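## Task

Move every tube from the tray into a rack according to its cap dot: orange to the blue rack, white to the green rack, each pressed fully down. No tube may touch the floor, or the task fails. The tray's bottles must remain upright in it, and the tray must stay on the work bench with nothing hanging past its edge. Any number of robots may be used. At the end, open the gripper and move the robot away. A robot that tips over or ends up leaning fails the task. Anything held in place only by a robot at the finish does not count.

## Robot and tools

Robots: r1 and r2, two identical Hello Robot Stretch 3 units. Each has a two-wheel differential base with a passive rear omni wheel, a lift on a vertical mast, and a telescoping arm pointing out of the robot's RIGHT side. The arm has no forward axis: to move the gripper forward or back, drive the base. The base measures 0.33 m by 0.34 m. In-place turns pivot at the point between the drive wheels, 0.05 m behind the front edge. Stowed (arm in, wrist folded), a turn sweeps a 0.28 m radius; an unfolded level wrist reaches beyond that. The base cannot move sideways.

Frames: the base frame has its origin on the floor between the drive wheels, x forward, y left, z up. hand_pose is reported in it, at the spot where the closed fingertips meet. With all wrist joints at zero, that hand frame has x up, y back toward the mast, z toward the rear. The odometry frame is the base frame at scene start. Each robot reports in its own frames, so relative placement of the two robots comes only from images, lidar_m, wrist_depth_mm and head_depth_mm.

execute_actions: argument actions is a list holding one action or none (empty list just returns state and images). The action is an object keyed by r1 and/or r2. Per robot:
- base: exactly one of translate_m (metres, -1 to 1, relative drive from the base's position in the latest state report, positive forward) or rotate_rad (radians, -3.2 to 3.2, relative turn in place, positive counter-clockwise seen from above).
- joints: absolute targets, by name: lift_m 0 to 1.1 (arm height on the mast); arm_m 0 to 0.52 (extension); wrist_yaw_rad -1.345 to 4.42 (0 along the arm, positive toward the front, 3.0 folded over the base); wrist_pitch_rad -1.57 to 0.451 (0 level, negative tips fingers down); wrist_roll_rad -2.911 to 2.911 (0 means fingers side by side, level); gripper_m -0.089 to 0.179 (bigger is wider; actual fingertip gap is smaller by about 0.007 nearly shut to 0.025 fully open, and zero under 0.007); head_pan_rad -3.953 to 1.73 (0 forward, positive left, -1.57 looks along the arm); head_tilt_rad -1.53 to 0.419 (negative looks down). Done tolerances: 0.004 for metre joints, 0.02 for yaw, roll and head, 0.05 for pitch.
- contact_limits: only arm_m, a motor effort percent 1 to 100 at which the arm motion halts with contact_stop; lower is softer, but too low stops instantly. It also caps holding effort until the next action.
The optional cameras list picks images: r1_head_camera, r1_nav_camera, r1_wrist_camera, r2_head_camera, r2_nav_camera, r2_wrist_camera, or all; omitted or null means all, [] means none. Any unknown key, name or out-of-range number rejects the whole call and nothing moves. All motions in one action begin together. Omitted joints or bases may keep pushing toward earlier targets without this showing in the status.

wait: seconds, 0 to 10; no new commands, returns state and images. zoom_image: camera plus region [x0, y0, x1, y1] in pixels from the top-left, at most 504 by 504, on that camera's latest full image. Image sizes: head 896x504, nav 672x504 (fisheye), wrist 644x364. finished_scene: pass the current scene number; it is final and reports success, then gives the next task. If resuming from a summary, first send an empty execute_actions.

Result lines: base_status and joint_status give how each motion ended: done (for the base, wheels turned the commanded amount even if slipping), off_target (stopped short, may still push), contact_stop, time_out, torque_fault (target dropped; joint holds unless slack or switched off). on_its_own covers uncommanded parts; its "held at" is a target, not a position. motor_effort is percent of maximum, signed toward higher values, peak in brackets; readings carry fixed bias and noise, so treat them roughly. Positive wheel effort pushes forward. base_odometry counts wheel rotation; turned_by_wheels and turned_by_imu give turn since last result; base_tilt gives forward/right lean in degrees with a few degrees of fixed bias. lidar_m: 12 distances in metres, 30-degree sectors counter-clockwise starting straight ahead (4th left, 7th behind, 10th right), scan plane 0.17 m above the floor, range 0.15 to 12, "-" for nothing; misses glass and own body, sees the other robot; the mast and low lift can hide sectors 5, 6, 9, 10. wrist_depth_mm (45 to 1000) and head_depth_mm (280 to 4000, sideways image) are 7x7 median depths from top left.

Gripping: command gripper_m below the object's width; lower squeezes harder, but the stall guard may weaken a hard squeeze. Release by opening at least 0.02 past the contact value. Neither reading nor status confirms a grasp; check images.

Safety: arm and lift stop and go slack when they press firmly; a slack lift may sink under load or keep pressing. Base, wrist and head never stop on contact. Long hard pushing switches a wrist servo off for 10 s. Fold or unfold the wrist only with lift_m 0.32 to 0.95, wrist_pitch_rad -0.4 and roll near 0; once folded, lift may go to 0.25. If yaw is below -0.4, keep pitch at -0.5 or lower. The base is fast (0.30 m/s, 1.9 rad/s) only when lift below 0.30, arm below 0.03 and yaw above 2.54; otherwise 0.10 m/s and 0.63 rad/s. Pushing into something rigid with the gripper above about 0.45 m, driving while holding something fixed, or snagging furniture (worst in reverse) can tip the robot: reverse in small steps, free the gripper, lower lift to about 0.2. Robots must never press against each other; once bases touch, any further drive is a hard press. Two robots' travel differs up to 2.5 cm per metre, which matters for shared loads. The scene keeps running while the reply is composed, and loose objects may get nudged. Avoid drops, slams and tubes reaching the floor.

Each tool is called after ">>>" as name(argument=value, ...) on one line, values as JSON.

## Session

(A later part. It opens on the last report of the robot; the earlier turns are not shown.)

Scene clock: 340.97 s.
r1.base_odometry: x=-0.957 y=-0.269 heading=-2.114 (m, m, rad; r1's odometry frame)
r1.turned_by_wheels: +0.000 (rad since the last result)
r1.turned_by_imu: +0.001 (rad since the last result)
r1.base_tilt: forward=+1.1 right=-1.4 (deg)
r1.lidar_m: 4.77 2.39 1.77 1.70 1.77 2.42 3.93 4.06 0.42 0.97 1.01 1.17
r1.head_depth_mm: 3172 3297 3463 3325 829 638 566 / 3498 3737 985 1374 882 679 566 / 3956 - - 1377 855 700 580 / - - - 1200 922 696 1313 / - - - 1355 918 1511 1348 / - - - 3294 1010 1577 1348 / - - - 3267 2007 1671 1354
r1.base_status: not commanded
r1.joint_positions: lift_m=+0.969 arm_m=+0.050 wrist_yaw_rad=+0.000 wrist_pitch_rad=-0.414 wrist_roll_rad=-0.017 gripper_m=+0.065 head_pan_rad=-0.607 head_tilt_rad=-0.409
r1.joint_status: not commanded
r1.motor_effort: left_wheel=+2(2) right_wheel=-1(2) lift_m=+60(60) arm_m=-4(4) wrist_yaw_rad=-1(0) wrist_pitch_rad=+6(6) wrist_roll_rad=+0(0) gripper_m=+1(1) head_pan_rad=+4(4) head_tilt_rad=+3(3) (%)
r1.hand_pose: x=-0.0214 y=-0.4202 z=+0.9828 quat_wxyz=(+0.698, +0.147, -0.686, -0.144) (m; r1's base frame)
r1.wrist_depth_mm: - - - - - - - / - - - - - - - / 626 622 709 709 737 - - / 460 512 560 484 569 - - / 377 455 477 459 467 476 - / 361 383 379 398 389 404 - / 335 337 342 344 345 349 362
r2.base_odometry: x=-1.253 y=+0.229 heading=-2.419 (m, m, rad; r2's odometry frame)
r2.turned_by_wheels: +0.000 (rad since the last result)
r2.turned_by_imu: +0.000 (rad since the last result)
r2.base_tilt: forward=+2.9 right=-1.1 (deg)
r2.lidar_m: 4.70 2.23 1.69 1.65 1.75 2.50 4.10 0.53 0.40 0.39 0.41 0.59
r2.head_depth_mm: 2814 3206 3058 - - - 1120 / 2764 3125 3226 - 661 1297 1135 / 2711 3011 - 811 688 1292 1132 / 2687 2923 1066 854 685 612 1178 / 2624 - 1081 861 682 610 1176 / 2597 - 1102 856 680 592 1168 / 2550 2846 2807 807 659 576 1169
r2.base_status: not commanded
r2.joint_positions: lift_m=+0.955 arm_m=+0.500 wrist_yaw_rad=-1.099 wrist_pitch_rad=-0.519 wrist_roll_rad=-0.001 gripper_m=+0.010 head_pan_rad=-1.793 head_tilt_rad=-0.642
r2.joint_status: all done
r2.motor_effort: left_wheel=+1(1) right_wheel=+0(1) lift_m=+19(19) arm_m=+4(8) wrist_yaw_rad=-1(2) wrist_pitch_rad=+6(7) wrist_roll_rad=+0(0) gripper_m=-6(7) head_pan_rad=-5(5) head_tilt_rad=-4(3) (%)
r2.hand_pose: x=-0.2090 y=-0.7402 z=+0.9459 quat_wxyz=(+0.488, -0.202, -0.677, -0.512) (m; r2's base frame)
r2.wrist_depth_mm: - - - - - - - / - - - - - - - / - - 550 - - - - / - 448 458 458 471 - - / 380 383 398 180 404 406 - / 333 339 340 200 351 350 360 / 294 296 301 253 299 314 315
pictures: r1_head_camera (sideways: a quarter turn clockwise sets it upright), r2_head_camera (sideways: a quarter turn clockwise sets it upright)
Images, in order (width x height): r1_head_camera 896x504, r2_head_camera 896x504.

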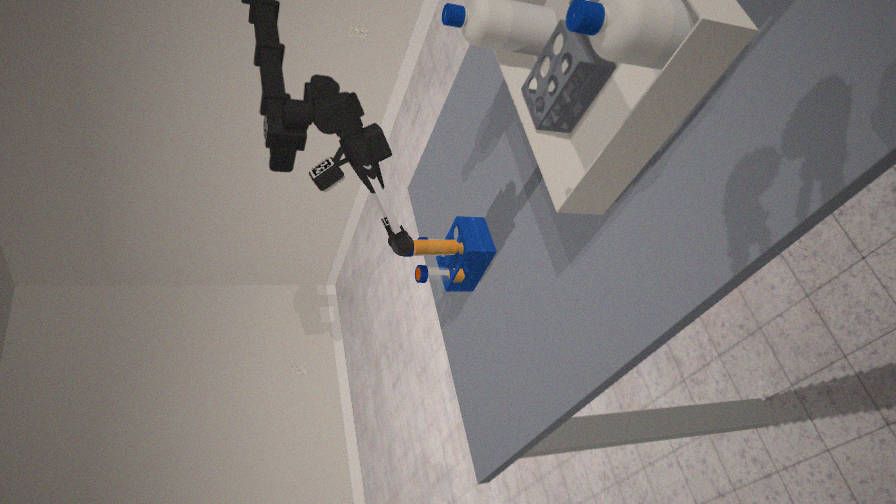

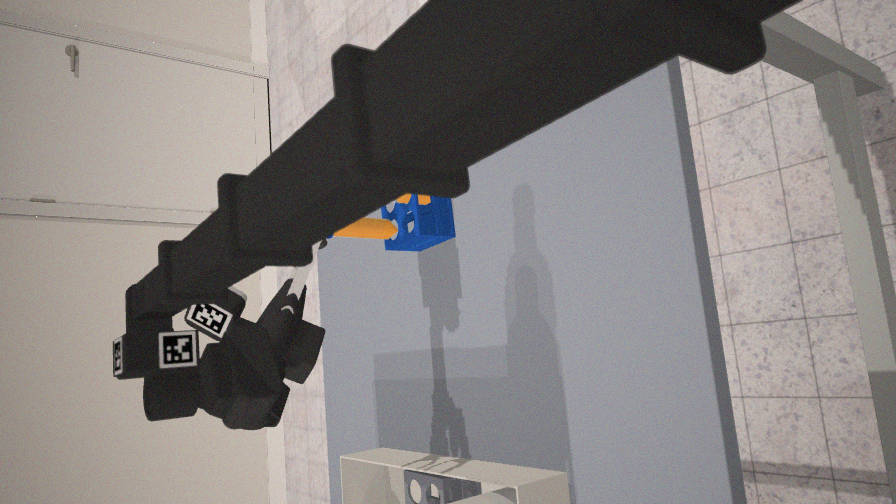

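Aligned.

>>> execute_actions(actions=[{"r2":{"joints":{"lift_m":0.92,"arm_m":0.502}}}], cameras=["r1_head_camera","r2_wrist_camera"])

>>> zoom_image(camera="r1_head_camera", region=[390,190,510,310])

Scene clock: 345.53 s.
r1.base_odometry: x=-0.957 y=-0.269 heading=-2.114 (m, m, rad; r1's odometry frame)
r1.turned_by_wheels: +0.000 (rad since the last result)
r1.turned_by_imu: +0.001 (rad since the last result)
r1.base_tilt: forward=+1.1 right=-1.4 (deg)
r1.lidar_m: 4.76 2.38 1.76 1.70 1.77 2.42 3.91 4.07 0.42 0.97 1.01 1.16
r1.head_depth_mm: 3210 3320 3423 3358 828 639 568 / 3512 3643 1100 1380 880 681 565 / 3907 - - 1277 854 701 578 / - - - 1212 926 700 1319 / - - - 1356 919 1519 1350 / - - - 3255 1008 1563 1345 / - - - 3266 2011 1669 1351
r1.base_status: not commanded
r1.joint_positions: lift_m=+0.969 arm_m=+0.050 wrist_yaw_rad=+0.000 wrist_pitch_rad=-0.414 wrist_roll_rad=-0.017 gripper_m=+0.065 head_pan_rad=-0.607 head_tilt_rad=-0.409
r1.joint_status: not commanded
r1.motor_effort: left_wheel=+3(2) right_wheel=-1(2) lift_m=+60(60) arm_m=-4(4) wrist_yaw_rad=+0(1) wrist_pitch_rad=+6(6) wrist_roll_rad=+0(0) gripper_m=+1(1) head_pan_rad=+5(4) head_tilt_rad=+4(3) (%)
r1.hand_pose: x=-0.0214 y=-0.4202 z=+0.9828 quat_wxyz=(+0.698, +0.147, -0.686, -0.144) (m; r1's base frame)
r1.wrist_depth_mm: - - - - - - - / - - - - - - - / 638 623 692 708 745 - - / 468 510 554 487 574 - - / 376 457 483 457 467 473 - / 364 390 381 396 387 404 - / 337 337 338 343 350 346 362
r2.base_odometry: x=-1.253 y=+0.229 heading=-2.419 (m, m, rad; r2's odometry frame)
r2.turned_by_wheels: +0.000 (rad since the last result)
r2.turned_by_imu: +0.000 (rad since the last result)
r2.base_tilt: forward=+2.9 right=-1.2 (deg)
r2.lidar_m: 4.71 2.23 1.69 1.66 1.75 2.50 4.11 0.53 0.40 0.39 0.41 0.59
r2.head_depth_mm: 2799 3191 2934 912 - - 1100 / 2774 3119 2904 - - 1308 1116 / 2702 3022 3202 - 670 1294 1139 / 2657 2957 - 838 684 612 1179 / 2644 2816 1058 863 683 610 1173 / 2596 2809 1076 856 680 593 1171 / 2554 2837 2805 808 658 576 1171
r2.base_status: not commanded
r2.joint_positions: lift_m=+0.920 arm_m=+0.502 wrist_yaw_rad=-1.099 wrist_pitch_rad=-0.519 wrist_roll_rad=-0.001 gripper_m=+0.010 head_pan_rad=-1.793 head_tilt_rad=-0.642
r2.joint_status: all done
r2.motor_effort: left_wheel=+1(1) right_wheel=-1(1) lift_m=+19(20) arm_m=+4(4) wrist_yaw_rad=-1(2) wrist_pitch_rad=+6(6) wrist_roll_rad=+0(0) gripper_m=-7(7) head_pan_rad=-5(5) head_tilt_rad=-5(4) (%)
r2.hand_pose: x=-0.2090 y=-0.7423 z=+0.9109 quat_wxyz=(+0.488, -0.202, -0.677, -0.512) (m; r2's base frame)
r2.wrist_depth_mm: - - - - - - - / - - - - - - - / - - 487 497 - - - / - 401 405 396 419 - - / 338 345 356 180 307 364 365 / 297 301 302 201 313 316 317 / 265 266 264 218 263 276 279
pictures: r1_head_camera (sideways: a quarter turn clockwise sets it upright), r2_wrist_camera
Images, in order (width x height): r1_head_camera 896x504, r2_wrist_camera 644x364.

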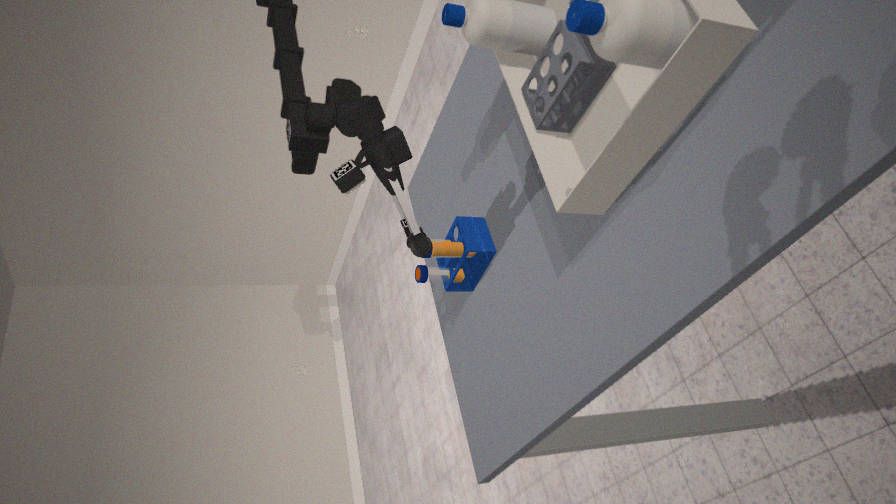

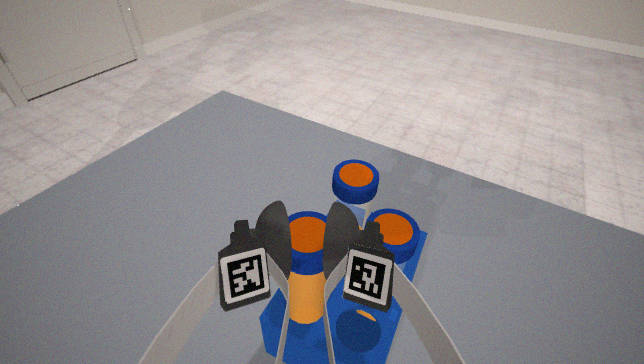

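Region (390, 190, 510, 310) of r1_head_camera's 896x504 image, scaled by 4.200, with more detail than that image has.

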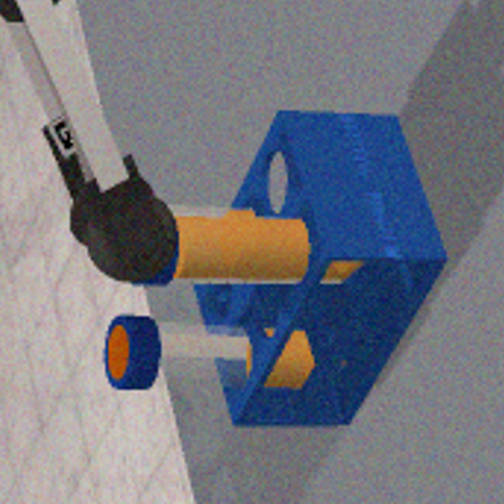

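>>> execute_actions(actions=[{"r2":{"joints":{"lift_m":0.898}}}], cameras=["r2_wrist_camera"])

>>> execute_actions(actions=[{"r2":{"joints":{"gripper_m":0.05}}}], cameras=["r2_wrist_camera"])

>>> execute_actions(actions=[{"r2":{"base":{"translate_m":0.08},"joints":{"lift_m":0.97}}}], cameras=["r2_wrist_camera","r1_head_camera"])

>>> zoom_image(camera="r1_head_camera", region=[390,190,510,310])

Scene clock: 355.20 s.
r1.base_odometry: x=-0.957 y=-0.269 heading=-2.114 (m, m, rad; r1's odometry frame)
r1.turned_by_wheels: +0.000 (rad since the last result)
r1.turned_by_imu: +0.001 (rad since the last result)
r1.base_tilt: forward=+1.1 right=-1.5 (deg)
r1.lidar_m: 4.77 2.39 1.77 1.70 1.77 2.41 3.92 4.08 0.42 0.97 1.01 1.17
r1.head_depth_mm: 3181 3273 3462 3339 828 636 568 / 3560 3716 3588 1289 885 678 565 / 3964 - - 1206 852 700 579 / - - - 1208 923 699 1317 / - - - 1347 918 1516 1344 / - - - 3204 1006 1565 1344 / - - - 3211 1997 1672 1340
r1.base_status: not commanded
r1.joint_positions: lift_m=+0.969 arm_m=+0.050 wrist_yaw_rad=+0.000 wrist_pitch_rad=-0.414 wrist_roll_rad=-0.017 gripper_m=+0.065 head_pan_rad=-0.607 head_tilt_rad=-0.409
r1.joint_status: not commanded
r1.motor_effort: left_wheel=+1(1) right_wheel=-1(1) lift_m=+60(60) arm_m=-4(4) wrist_yaw_rad=+0(0) wrist_pitch_rad=+6(6) wrist_roll_rad=+0(0) gripper_m=+1(1) head_pan_rad=+4(5) head_tilt_rad=+3(3) (%)
r1.hand_pose: x=-0.0214 y=-0.4202 z=+0.9828 quat_wxyz=(+0.698, +0.147, -0.686, -0.144) (m; r1's base frame)
r1.wrist_depth_mm: - - - - - - - / - - - - - - - / 628 621 701 704 728 - - / 461 512 555 482 571 - - / 374 449 471 454 473 477 - / 363 393 380 395 386 408 - / 338 340 337 343 347 350 356
r2.base_odometry: x=-1.253 y=+0.229 heading=-2.419 (m, m, rad; r2's odometry frame)
r2.turned_by_wheels: +0.000 (rad since the last result)
r2.turned_by_imu: +0.000 (rad since the last result)
r2.base_tilt: forward=+2.9 right=-1.2 (deg)
r2.lidar_m: 4.70 2.22 1.69 1.66 1.75 2.50 4.10 0.53 0.40 0.39 0.41 0.59
r2.head_depth_mm: 2799 3191 2913 881 739 - - / 2752 3107 2909 948 - 1325 1117 / 2718 3056 3037 - 658 1292 1137 / 2667 2981 - 838 686 612 1177 / 2645 2868 1039 859 682 610 1171 / 2577 2844 1057 857 679 592 1171 / 2529 2845 2794 806 660 577 1165
r2.base_status: not commanded
r2.joint_positions: lift_m=+0.898 arm_m=+0.502 wrist_yaw_rad=-1.099 wrist_pitch_rad=-0.496 wrist_roll_rad=-0.001 gripper_m=+0.010 head_pan_rad=-1.793 head_tilt_rad=-0.642
r2.joint_status: all done
r2.motor_effort: left_wheel=+3(4) right_wheel=-4(4) lift_m=+16(19) arm_m=+4(4) wrist_yaw_rad=-1(1) wrist_pitch_rad=-1(7) wrist_roll_rad=+0(0) gripper_m=-7(7) head_pan_rad=-5(5) head_tilt_rad=-5(4) (%)
r2.hand_pose: x=-0.2120 y=-0.7438 z=+0.8939 quat_wxyz=(+0.494, -0.209, -0.675, -0.506) (m; r2's base frame)
r2.wrist_depth_mm: - - - - - - - / - - - - - - - / - - 476 484 - - - / 401 384 393 386 398 - - / 323 328 337 179 240 345 350 / 280 284 280 198 297 298 300 / 249 250 247 205 246 260 263
pictures: r2_wrist_camera
Images, in order (width x height): r2_wrist_camera 644x364.

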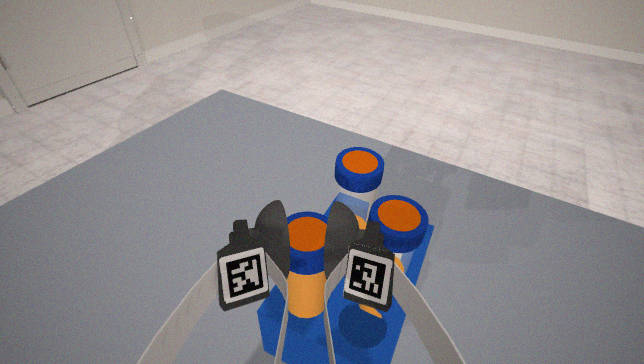

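Scene clock: 356.10 s.
r1.base_odometry: x=-0.957 y=-0.269 heading=-2.114 (m, m, rad; r1's odometry frame)
r1.turned_by_wheels: +0.000 (rad since the last result)
r1.turned_by_imu: +0.000 (rad since the last result)
r1.base_tilt: forward=+1.1 right=-1.4 (deg)
r1.lidar_m: 4.77 2.39 1.76 1.70 1.77 2.42 3.91 4.07 0.42 0.97 1.01 1.17
r1.head_depth_mm: 3190 3334 3441 3332 830 640 567 / 3470 3766 3635 1291 883 681 566 / 3900 - - 1209 854 700 579 / - - - 1214 925 698 1312 / - - - 1354 919 1514 1351 / - - - 3237 1008 1572 1353 / - - - 3230 2018 1667 1342
r1.base_status: not commanded
r1.joint_positions: lift_m=+0.969 arm_m=+0.050 wrist_yaw_rad=+0.000 wrist_pitch_rad=-0.414 wrist_roll_rad=-0.017 gripper_m=+0.065 head_pan_rad=-0.607 head_tilt_rad=-0.409
r1.joint_status: not commanded
r1.motor_effort: left_wheel=+2(2) right_wheel=-2(1) lift_m=+60(60) arm_m=-4(4) wrist_yaw_rad=-1(1) wrist_pitch_rad=+6(6) wrist_roll_rad=+0(0) gripper_m=+0(1) head_pan_rad=+4(4) head_tilt_rad=+3(3) (%)
r1.hand_pose: x=-0.0214 y=-0.4202 z=+0.9828 quat_wxyz=(+0.698, +0.147, -0.686, -0.144) (m; r1's base frame)
r1.wrist_depth_mm: - - - - - - - / - - - - - - - / 619 633 706 727 723 - - / 467 514 556 475 573 - - / 370 460 469 453 476 477 - / 363 392 382 389 385 399 - / 339 341 339 345 346 345 357
r2.base_odometry: x=-1.253 y=+0.229 heading=-2.419 (m, m, rad; r2's odometry frame)
r2.turned_by_wheels: +0.000 (rad since the last result)
r2.turned_by_imu: +0.000 (rad since the last result)
r2.base_tilt: forward=+2.9 right=-1.2 (deg)
r2.lidar_m: 4.70 2.23 1.69 1.65 1.75 2.51 4.10 0.53 0.40 0.39 0.41 0.59
r2.head_depth_mm: 2797 3202 2929 879 741 - - / 2777 3117 2913 947 - 1327 1118 / 2715 3038 3049 - 660 1291 1134 / 2697 3001 - 838 685 612 1180 / 2632 2863 1060 862 682 610 1174 / 2597 2832 1050 857 679 592 1170 / 2553 2828 2826 806 659 576 1167
r2.base_status: not commanded
r2.joint_positions: lift_m=+0.898 arm_m=+0.502 wrist_yaw_rad=-1.099 wrist_pitch_rad=-0.512 wrist_roll_rad=-0.001 gripper_m=+0.050 head_pan_rad=-1.793 head_tilt_rad=-0.642
r2.joint_status: all done
r2.motor_effort: left_wheel=+2(3) right_wheel=+0(5) lift_m=+19(19) arm_m=+4(4) wrist_yaw_rad=-2(2) wrist_pitch_rad=+4(4) wrist_roll_rad=+0(0) gripper_m=+0(81) head_pan_rad=-5(5) head_tilt_rad=-4(3) (%)
r2.hand_pose: x=-0.2099 y=-0.7427 z=+0.8904 quat_wxyz=(+0.490, -0.204, -0.677, -0.510) (m; r2's base frame)
r2.wrist_depth_mm: - - - - - - - / - - - - - - - / - 470 460 465 - - - / 374 378 382 376 390 396 - / 313 318 330 178 316 334 339 / 276 279 267 209 293 292 295 / 244 245 248 203 244 258 260
pictures: r2_wrist_camera
Images, in order (width x height): r2_wrist_camera 644x364.

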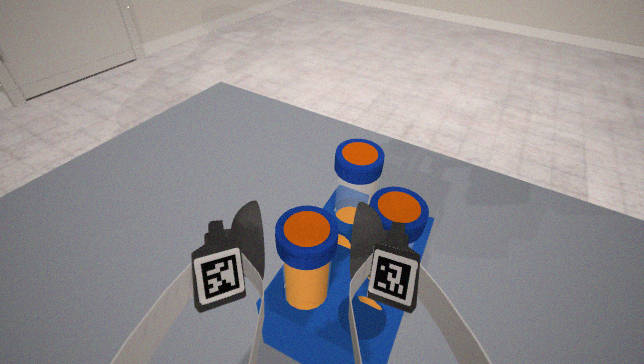

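Scene clock: 357.97 s.
r1.base_odometry: x=-0.957 y=-0.269 heading=-2.114 (m, m, rad; r1's odometry frame)
r1.turned_by_wheels: +0.000 (rad since the last result)
r1.turned_by_imu: +0.000 (rad since the last result)
r1.base_tilt: forward=+1.1 right=-1.4 (deg)
r1.lidar_m: 4.76 2.39 1.76 1.70 1.77 2.42 3.91 4.08 0.42 0.97 1.01 1.17
r1.head_depth_mm: 3201 3386 3362 3344 829 638 567 / 3526 3705 929 1376 878 680 564 / 3948 - - 1281 856 699 580 / - - - 1207 923 698 1317 / - - - 1357 921 1512 1353 / - - - 3260 1009 1567 1352 / - - - 3251 1996 1667 1345
r1.base_status: not commanded
r1.joint_positions: lift_m=+0.969 arm_m=+0.050 wrist_yaw_rad=+0.000 wrist_pitch_rad=-0.414 wrist_roll_rad=-0.017 gripper_m=+0.065 head_pan_rad=-0.607 head_tilt_rad=-0.409
r1.joint_status: not commanded
r1.motor_effort: left_wheel=+1(1) right_wheel=-1(1) lift_m=+60(60) arm_m=-4(4) wrist_yaw_rad=-1(1) wrist_pitch_rad=+6(6) wrist_roll_rad=+0(0) gripper_m=+1(1) head_pan_rad=+4(4) head_tilt_rad=+3(2) (%)
r1.hand_pose: x=-0.0214 y=-0.4202 z=+0.9828 quat_wxyz=(+0.698, +0.147, -0.686, -0.144) (m; r1's base frame)
r1.wrist_depth_mm: - - - - - - - / - - - - - - - / 621 621 700 714 714 - - / 463 510 561 487 578 - - / 371 453 473 456 466 477 - / 364 388 383 396 387 399 - / 339 337 340 341 345 351 364
r2.base_odometry: x=-1.313 y=+0.176 heading=-2.419 (m, m, rad; r2's odometry frame)
r2.turned_by_wheels: +0.000 (rad since the last result)
r2.turned_by_imu: +0.000 (rad since the last result)
r2.base_tilt: forward=+2.9 right=-1.1 (deg)
r2.lidar_m: 4.61 2.23 1.69 1.65 1.75 2.50 4.19 0.53 0.41 0.40 0.42 0.60
r2.head_depth_mm: 2823 3203 3123 - - 1299 1114 / 2761 3127 - - 672 1324 1138 / 2718 3012 - 839 689 1293 1137 / 2710 - 1114 867 685 1287 1175 / 2617 - 1107 860 683 610 1174 / 2593 - 1104 829 679 593 1168 / 2537 2844 2784 642 659 590 1167
r2.base_status: done
r2.joint_positions: lift_m=+0.970 arm_m=+0.502 wrist_yaw_rad=-1.099 wrist_pitch_rad=-0.513 wrist_roll_rad=-0.001 gripper_m=+0.050 head_pan_rad=-1.793 head_tilt_rad=-0.642
r2.joint_status: all done
r2.motor_effort: left_wheel=+0(4) right_wheel=-1(5) lift_m=+26(27) arm_m=+4(4) wrist_yaw_rad=-2(1) wrist_pitch_rad=+5(4) wrist_roll_rad=+0(0) gripper_m=+1(0) head_pan_rad=-4(5) head_tilt_rad=-4(4) (%)
r2.hand_pose: x=-0.2098 y=-0.7427 z=+0.9618 quat_wxyz=(+0.490, -0.204, -0.677, -0.511) (m; r2's base frame)
r2.wrist_depth_mm: - - - - - - - / - - - - - - - / - - 577 587 - - - / - 474 481 491 485 - - / 412 405 419 403 396 427 432 / 352 356 348 333 375 369 379 / 312 313 318 319 317 328 332
pictures: r1_head_camera (sideways: a quarter turn clockwise sets it upright), r2_wrist_camera
Images, in order (width x height): r1_head_camera 896x504, r2_wrist_camera 644x364.

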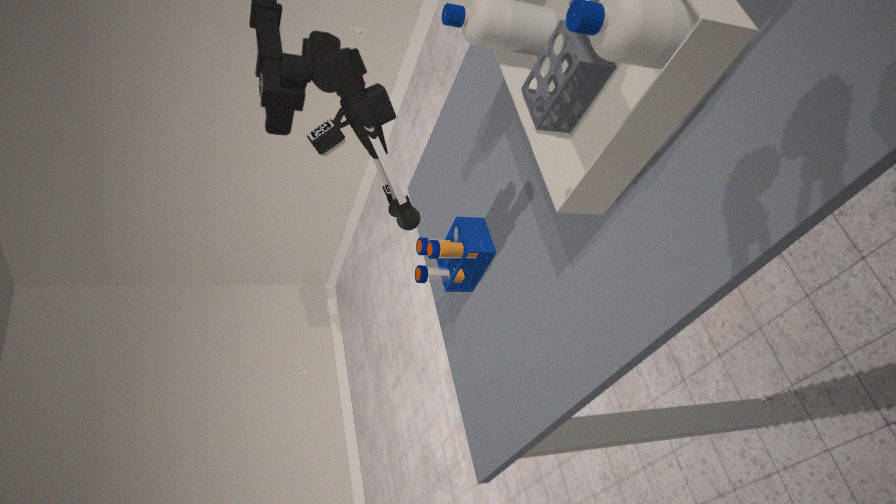

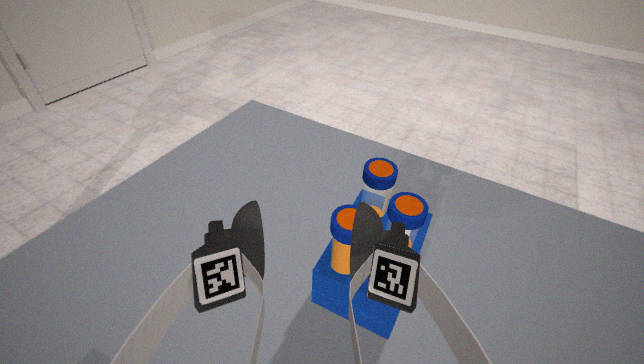

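Region (390, 190, 510, 310) of r1_head_camera's 896x504 image, scaled by 4.200, with more detail than that image has.

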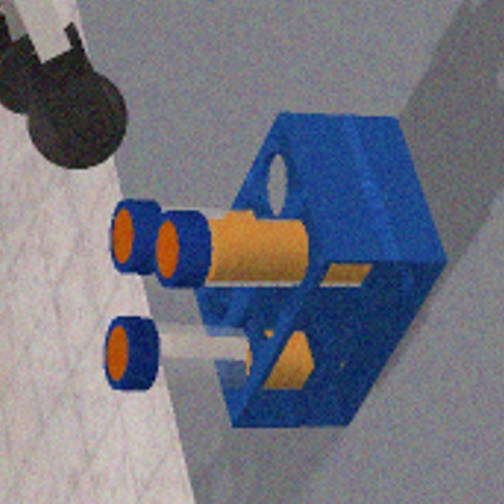

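>>> execute_actions(actions=[{"r2":{"joints":{"lift_m":1.05,"arm_m":0.35}},"r1":{"joints":{"head_pan_rad":-1.3,"head_tilt_rad":-0.64,"wrist_yaw_rad":-0.4}}}], cameras=["r1_wrist_camera","r1_nav_camera"])

Scene clock: 364.40 s.
r1.base_odometry: x=-0.957 y=-0.269 heading=-2.114 (m, m, rad; r1's odometry frame)
r1.turned_by_wheels: +0.000 (rad since the last result)
r1.turned_by_imu: +0.001 (rad since the last result)
r1.base_tilt: forward=+1.0 right=-1.4 (deg)
r1.lidar_m: 4.76 2.39 1.76 1.70 1.76 2.42 3.91 4.07 0.42 0.97 1.01 1.17
r1.head_depth_mm: 2450 2724 2955 953 - - 1122 / 2533 2820 2997 903 705 - 1124 / 2607 2850 3037 909 703 576 1116 / 2651 2985 3055 902 701 575 1161 / 2768 3030 2901 863 701 573 1194 / 1421 3172 3048 685 684 589 1185 / 2872 3244 1109 854 696 601 1188
r1.base_status: not commanded
r1.joint_positions: lift_m=+0.969 arm_m=+0.050 wrist_yaw_rad=-0.398 wrist_pitch_rad=-0.414 wrist_roll_rad=-0.017 gripper_m=+0.065 head_pan_rad=-1.293 head_tilt_rad=-0.632
r1.joint_status: all done
r1.motor_effort: left_wheel=+1(1) right_wheel=-1(1) lift_m=+60(60) arm_m=-4(4) wrist_yaw_rad=-2(3) wrist_pitch_rad=+6(6) wrist_roll_rad=+0(0) gripper_m=+1(1) head_pan_rad=-4(43) head_tilt_rad=-3(14) (%)
r1.hand_pose: x=-0.1087 y=-0.4026 z=+0.9828 quat_wxyz=(+0.656, +0.008, -0.701, -0.279) (m; r1's base frame)
r1.wrist_depth_mm: - - - - - - - / - - - - - - - / - 706 711 761 - - - / 544 528 537 548 - - - / 457 451 437 469 - - - / 385 392 383 393 382 - - / 337 339 340 345 347 - -
r2.base_odometry: x=-1.313 y=+0.176 heading=-2.419 (m, m, rad; r2's odometry frame)
r2.turned_by_wheels: +0.000 (rad since the last result)
r2.turned_by_imu: +0.000 (rad since the last result)
r2.base_tilt: forward=+2.9 right=-1.1 (deg)
r2.lidar_m: 4.64 2.22 1.69 1.65 1.75 2.49 4.19 0.54 0.41 0.40 0.42 0.60
r2.head_depth_mm: 2714 - 2649 879 696 1331 1118 / - - 1136 866 693 1325 1136 / - 3172 1131 847 688 1289 1137 / - 3030 1121 867 685 1289 1178 / - - 1112 861 683 610 1177 / 2500 - 2825 824 679 594 1171 / 2563 2834 2800 641 660 590 1166
r2.base_status: not commanded
r2.joint_positions: lift_m=+1.050 arm_m=+0.350 wrist_yaw_rad=-1.099 wrist_pitch_rad=-0.513 wrist_roll_rad=-0.001 gripper_m=+0.050 head_pan_rad=-1.793 head_tilt_rad=-0.642
r2.joint_status: all done
r2.motor_effort: left_wheel=+0(0) right_wheel=+0(1) lift_m=+27(27) arm_m=-4(4) wrist_yaw_rad=-1(1) wrist_pitch_rad=+4(5) wrist_roll_rad=+0(0) gripper_m=+0(0) head_pan_rad=-5(5) head_tilt_rad=-5(3) (%)
r2.hand_pose: x=-0.2098 y=-0.5912 z=+1.0418 quat_wxyz=(+0.490, -0.204, -0.677, -0.511) (m; r2's base frame)
r2.wrist_depth_mm: - - - - - - - / - - - - - - - / - - 733 - - - - / - 602 601 614 - - - / 500 495 479 496 526 546 - / 435 441 422 451 467 461 - / 385 388 394 400 404 414 -
pictures: r1_nav_camera (sideways: a quarter turn counterclockwise sets it upright), r1_wrist_camera
Images, in order (width x height): r1_nav_camera 672x504, r1_wrist_camera 644x364.

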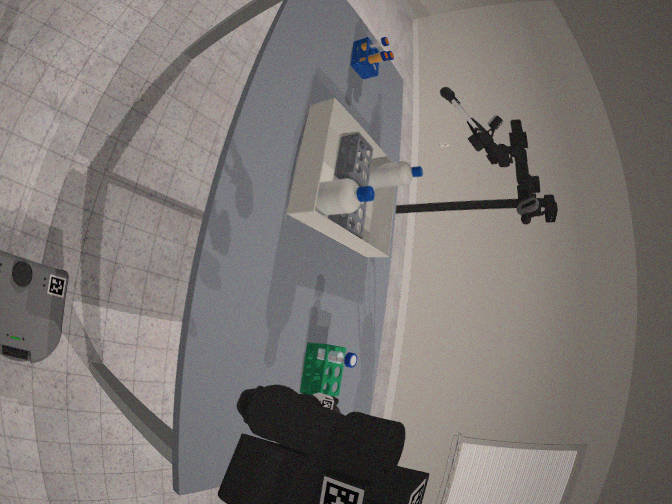

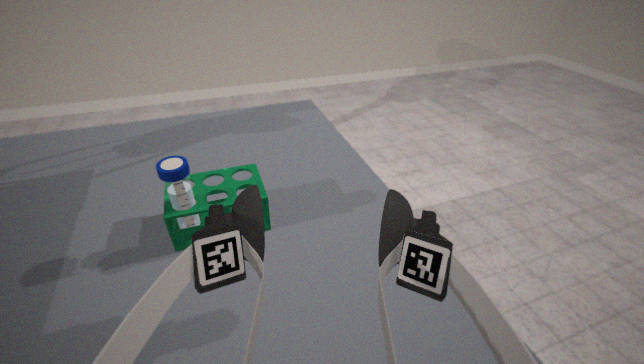

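>>> finished_scene(scene=2)

The scene is finished: the task was done.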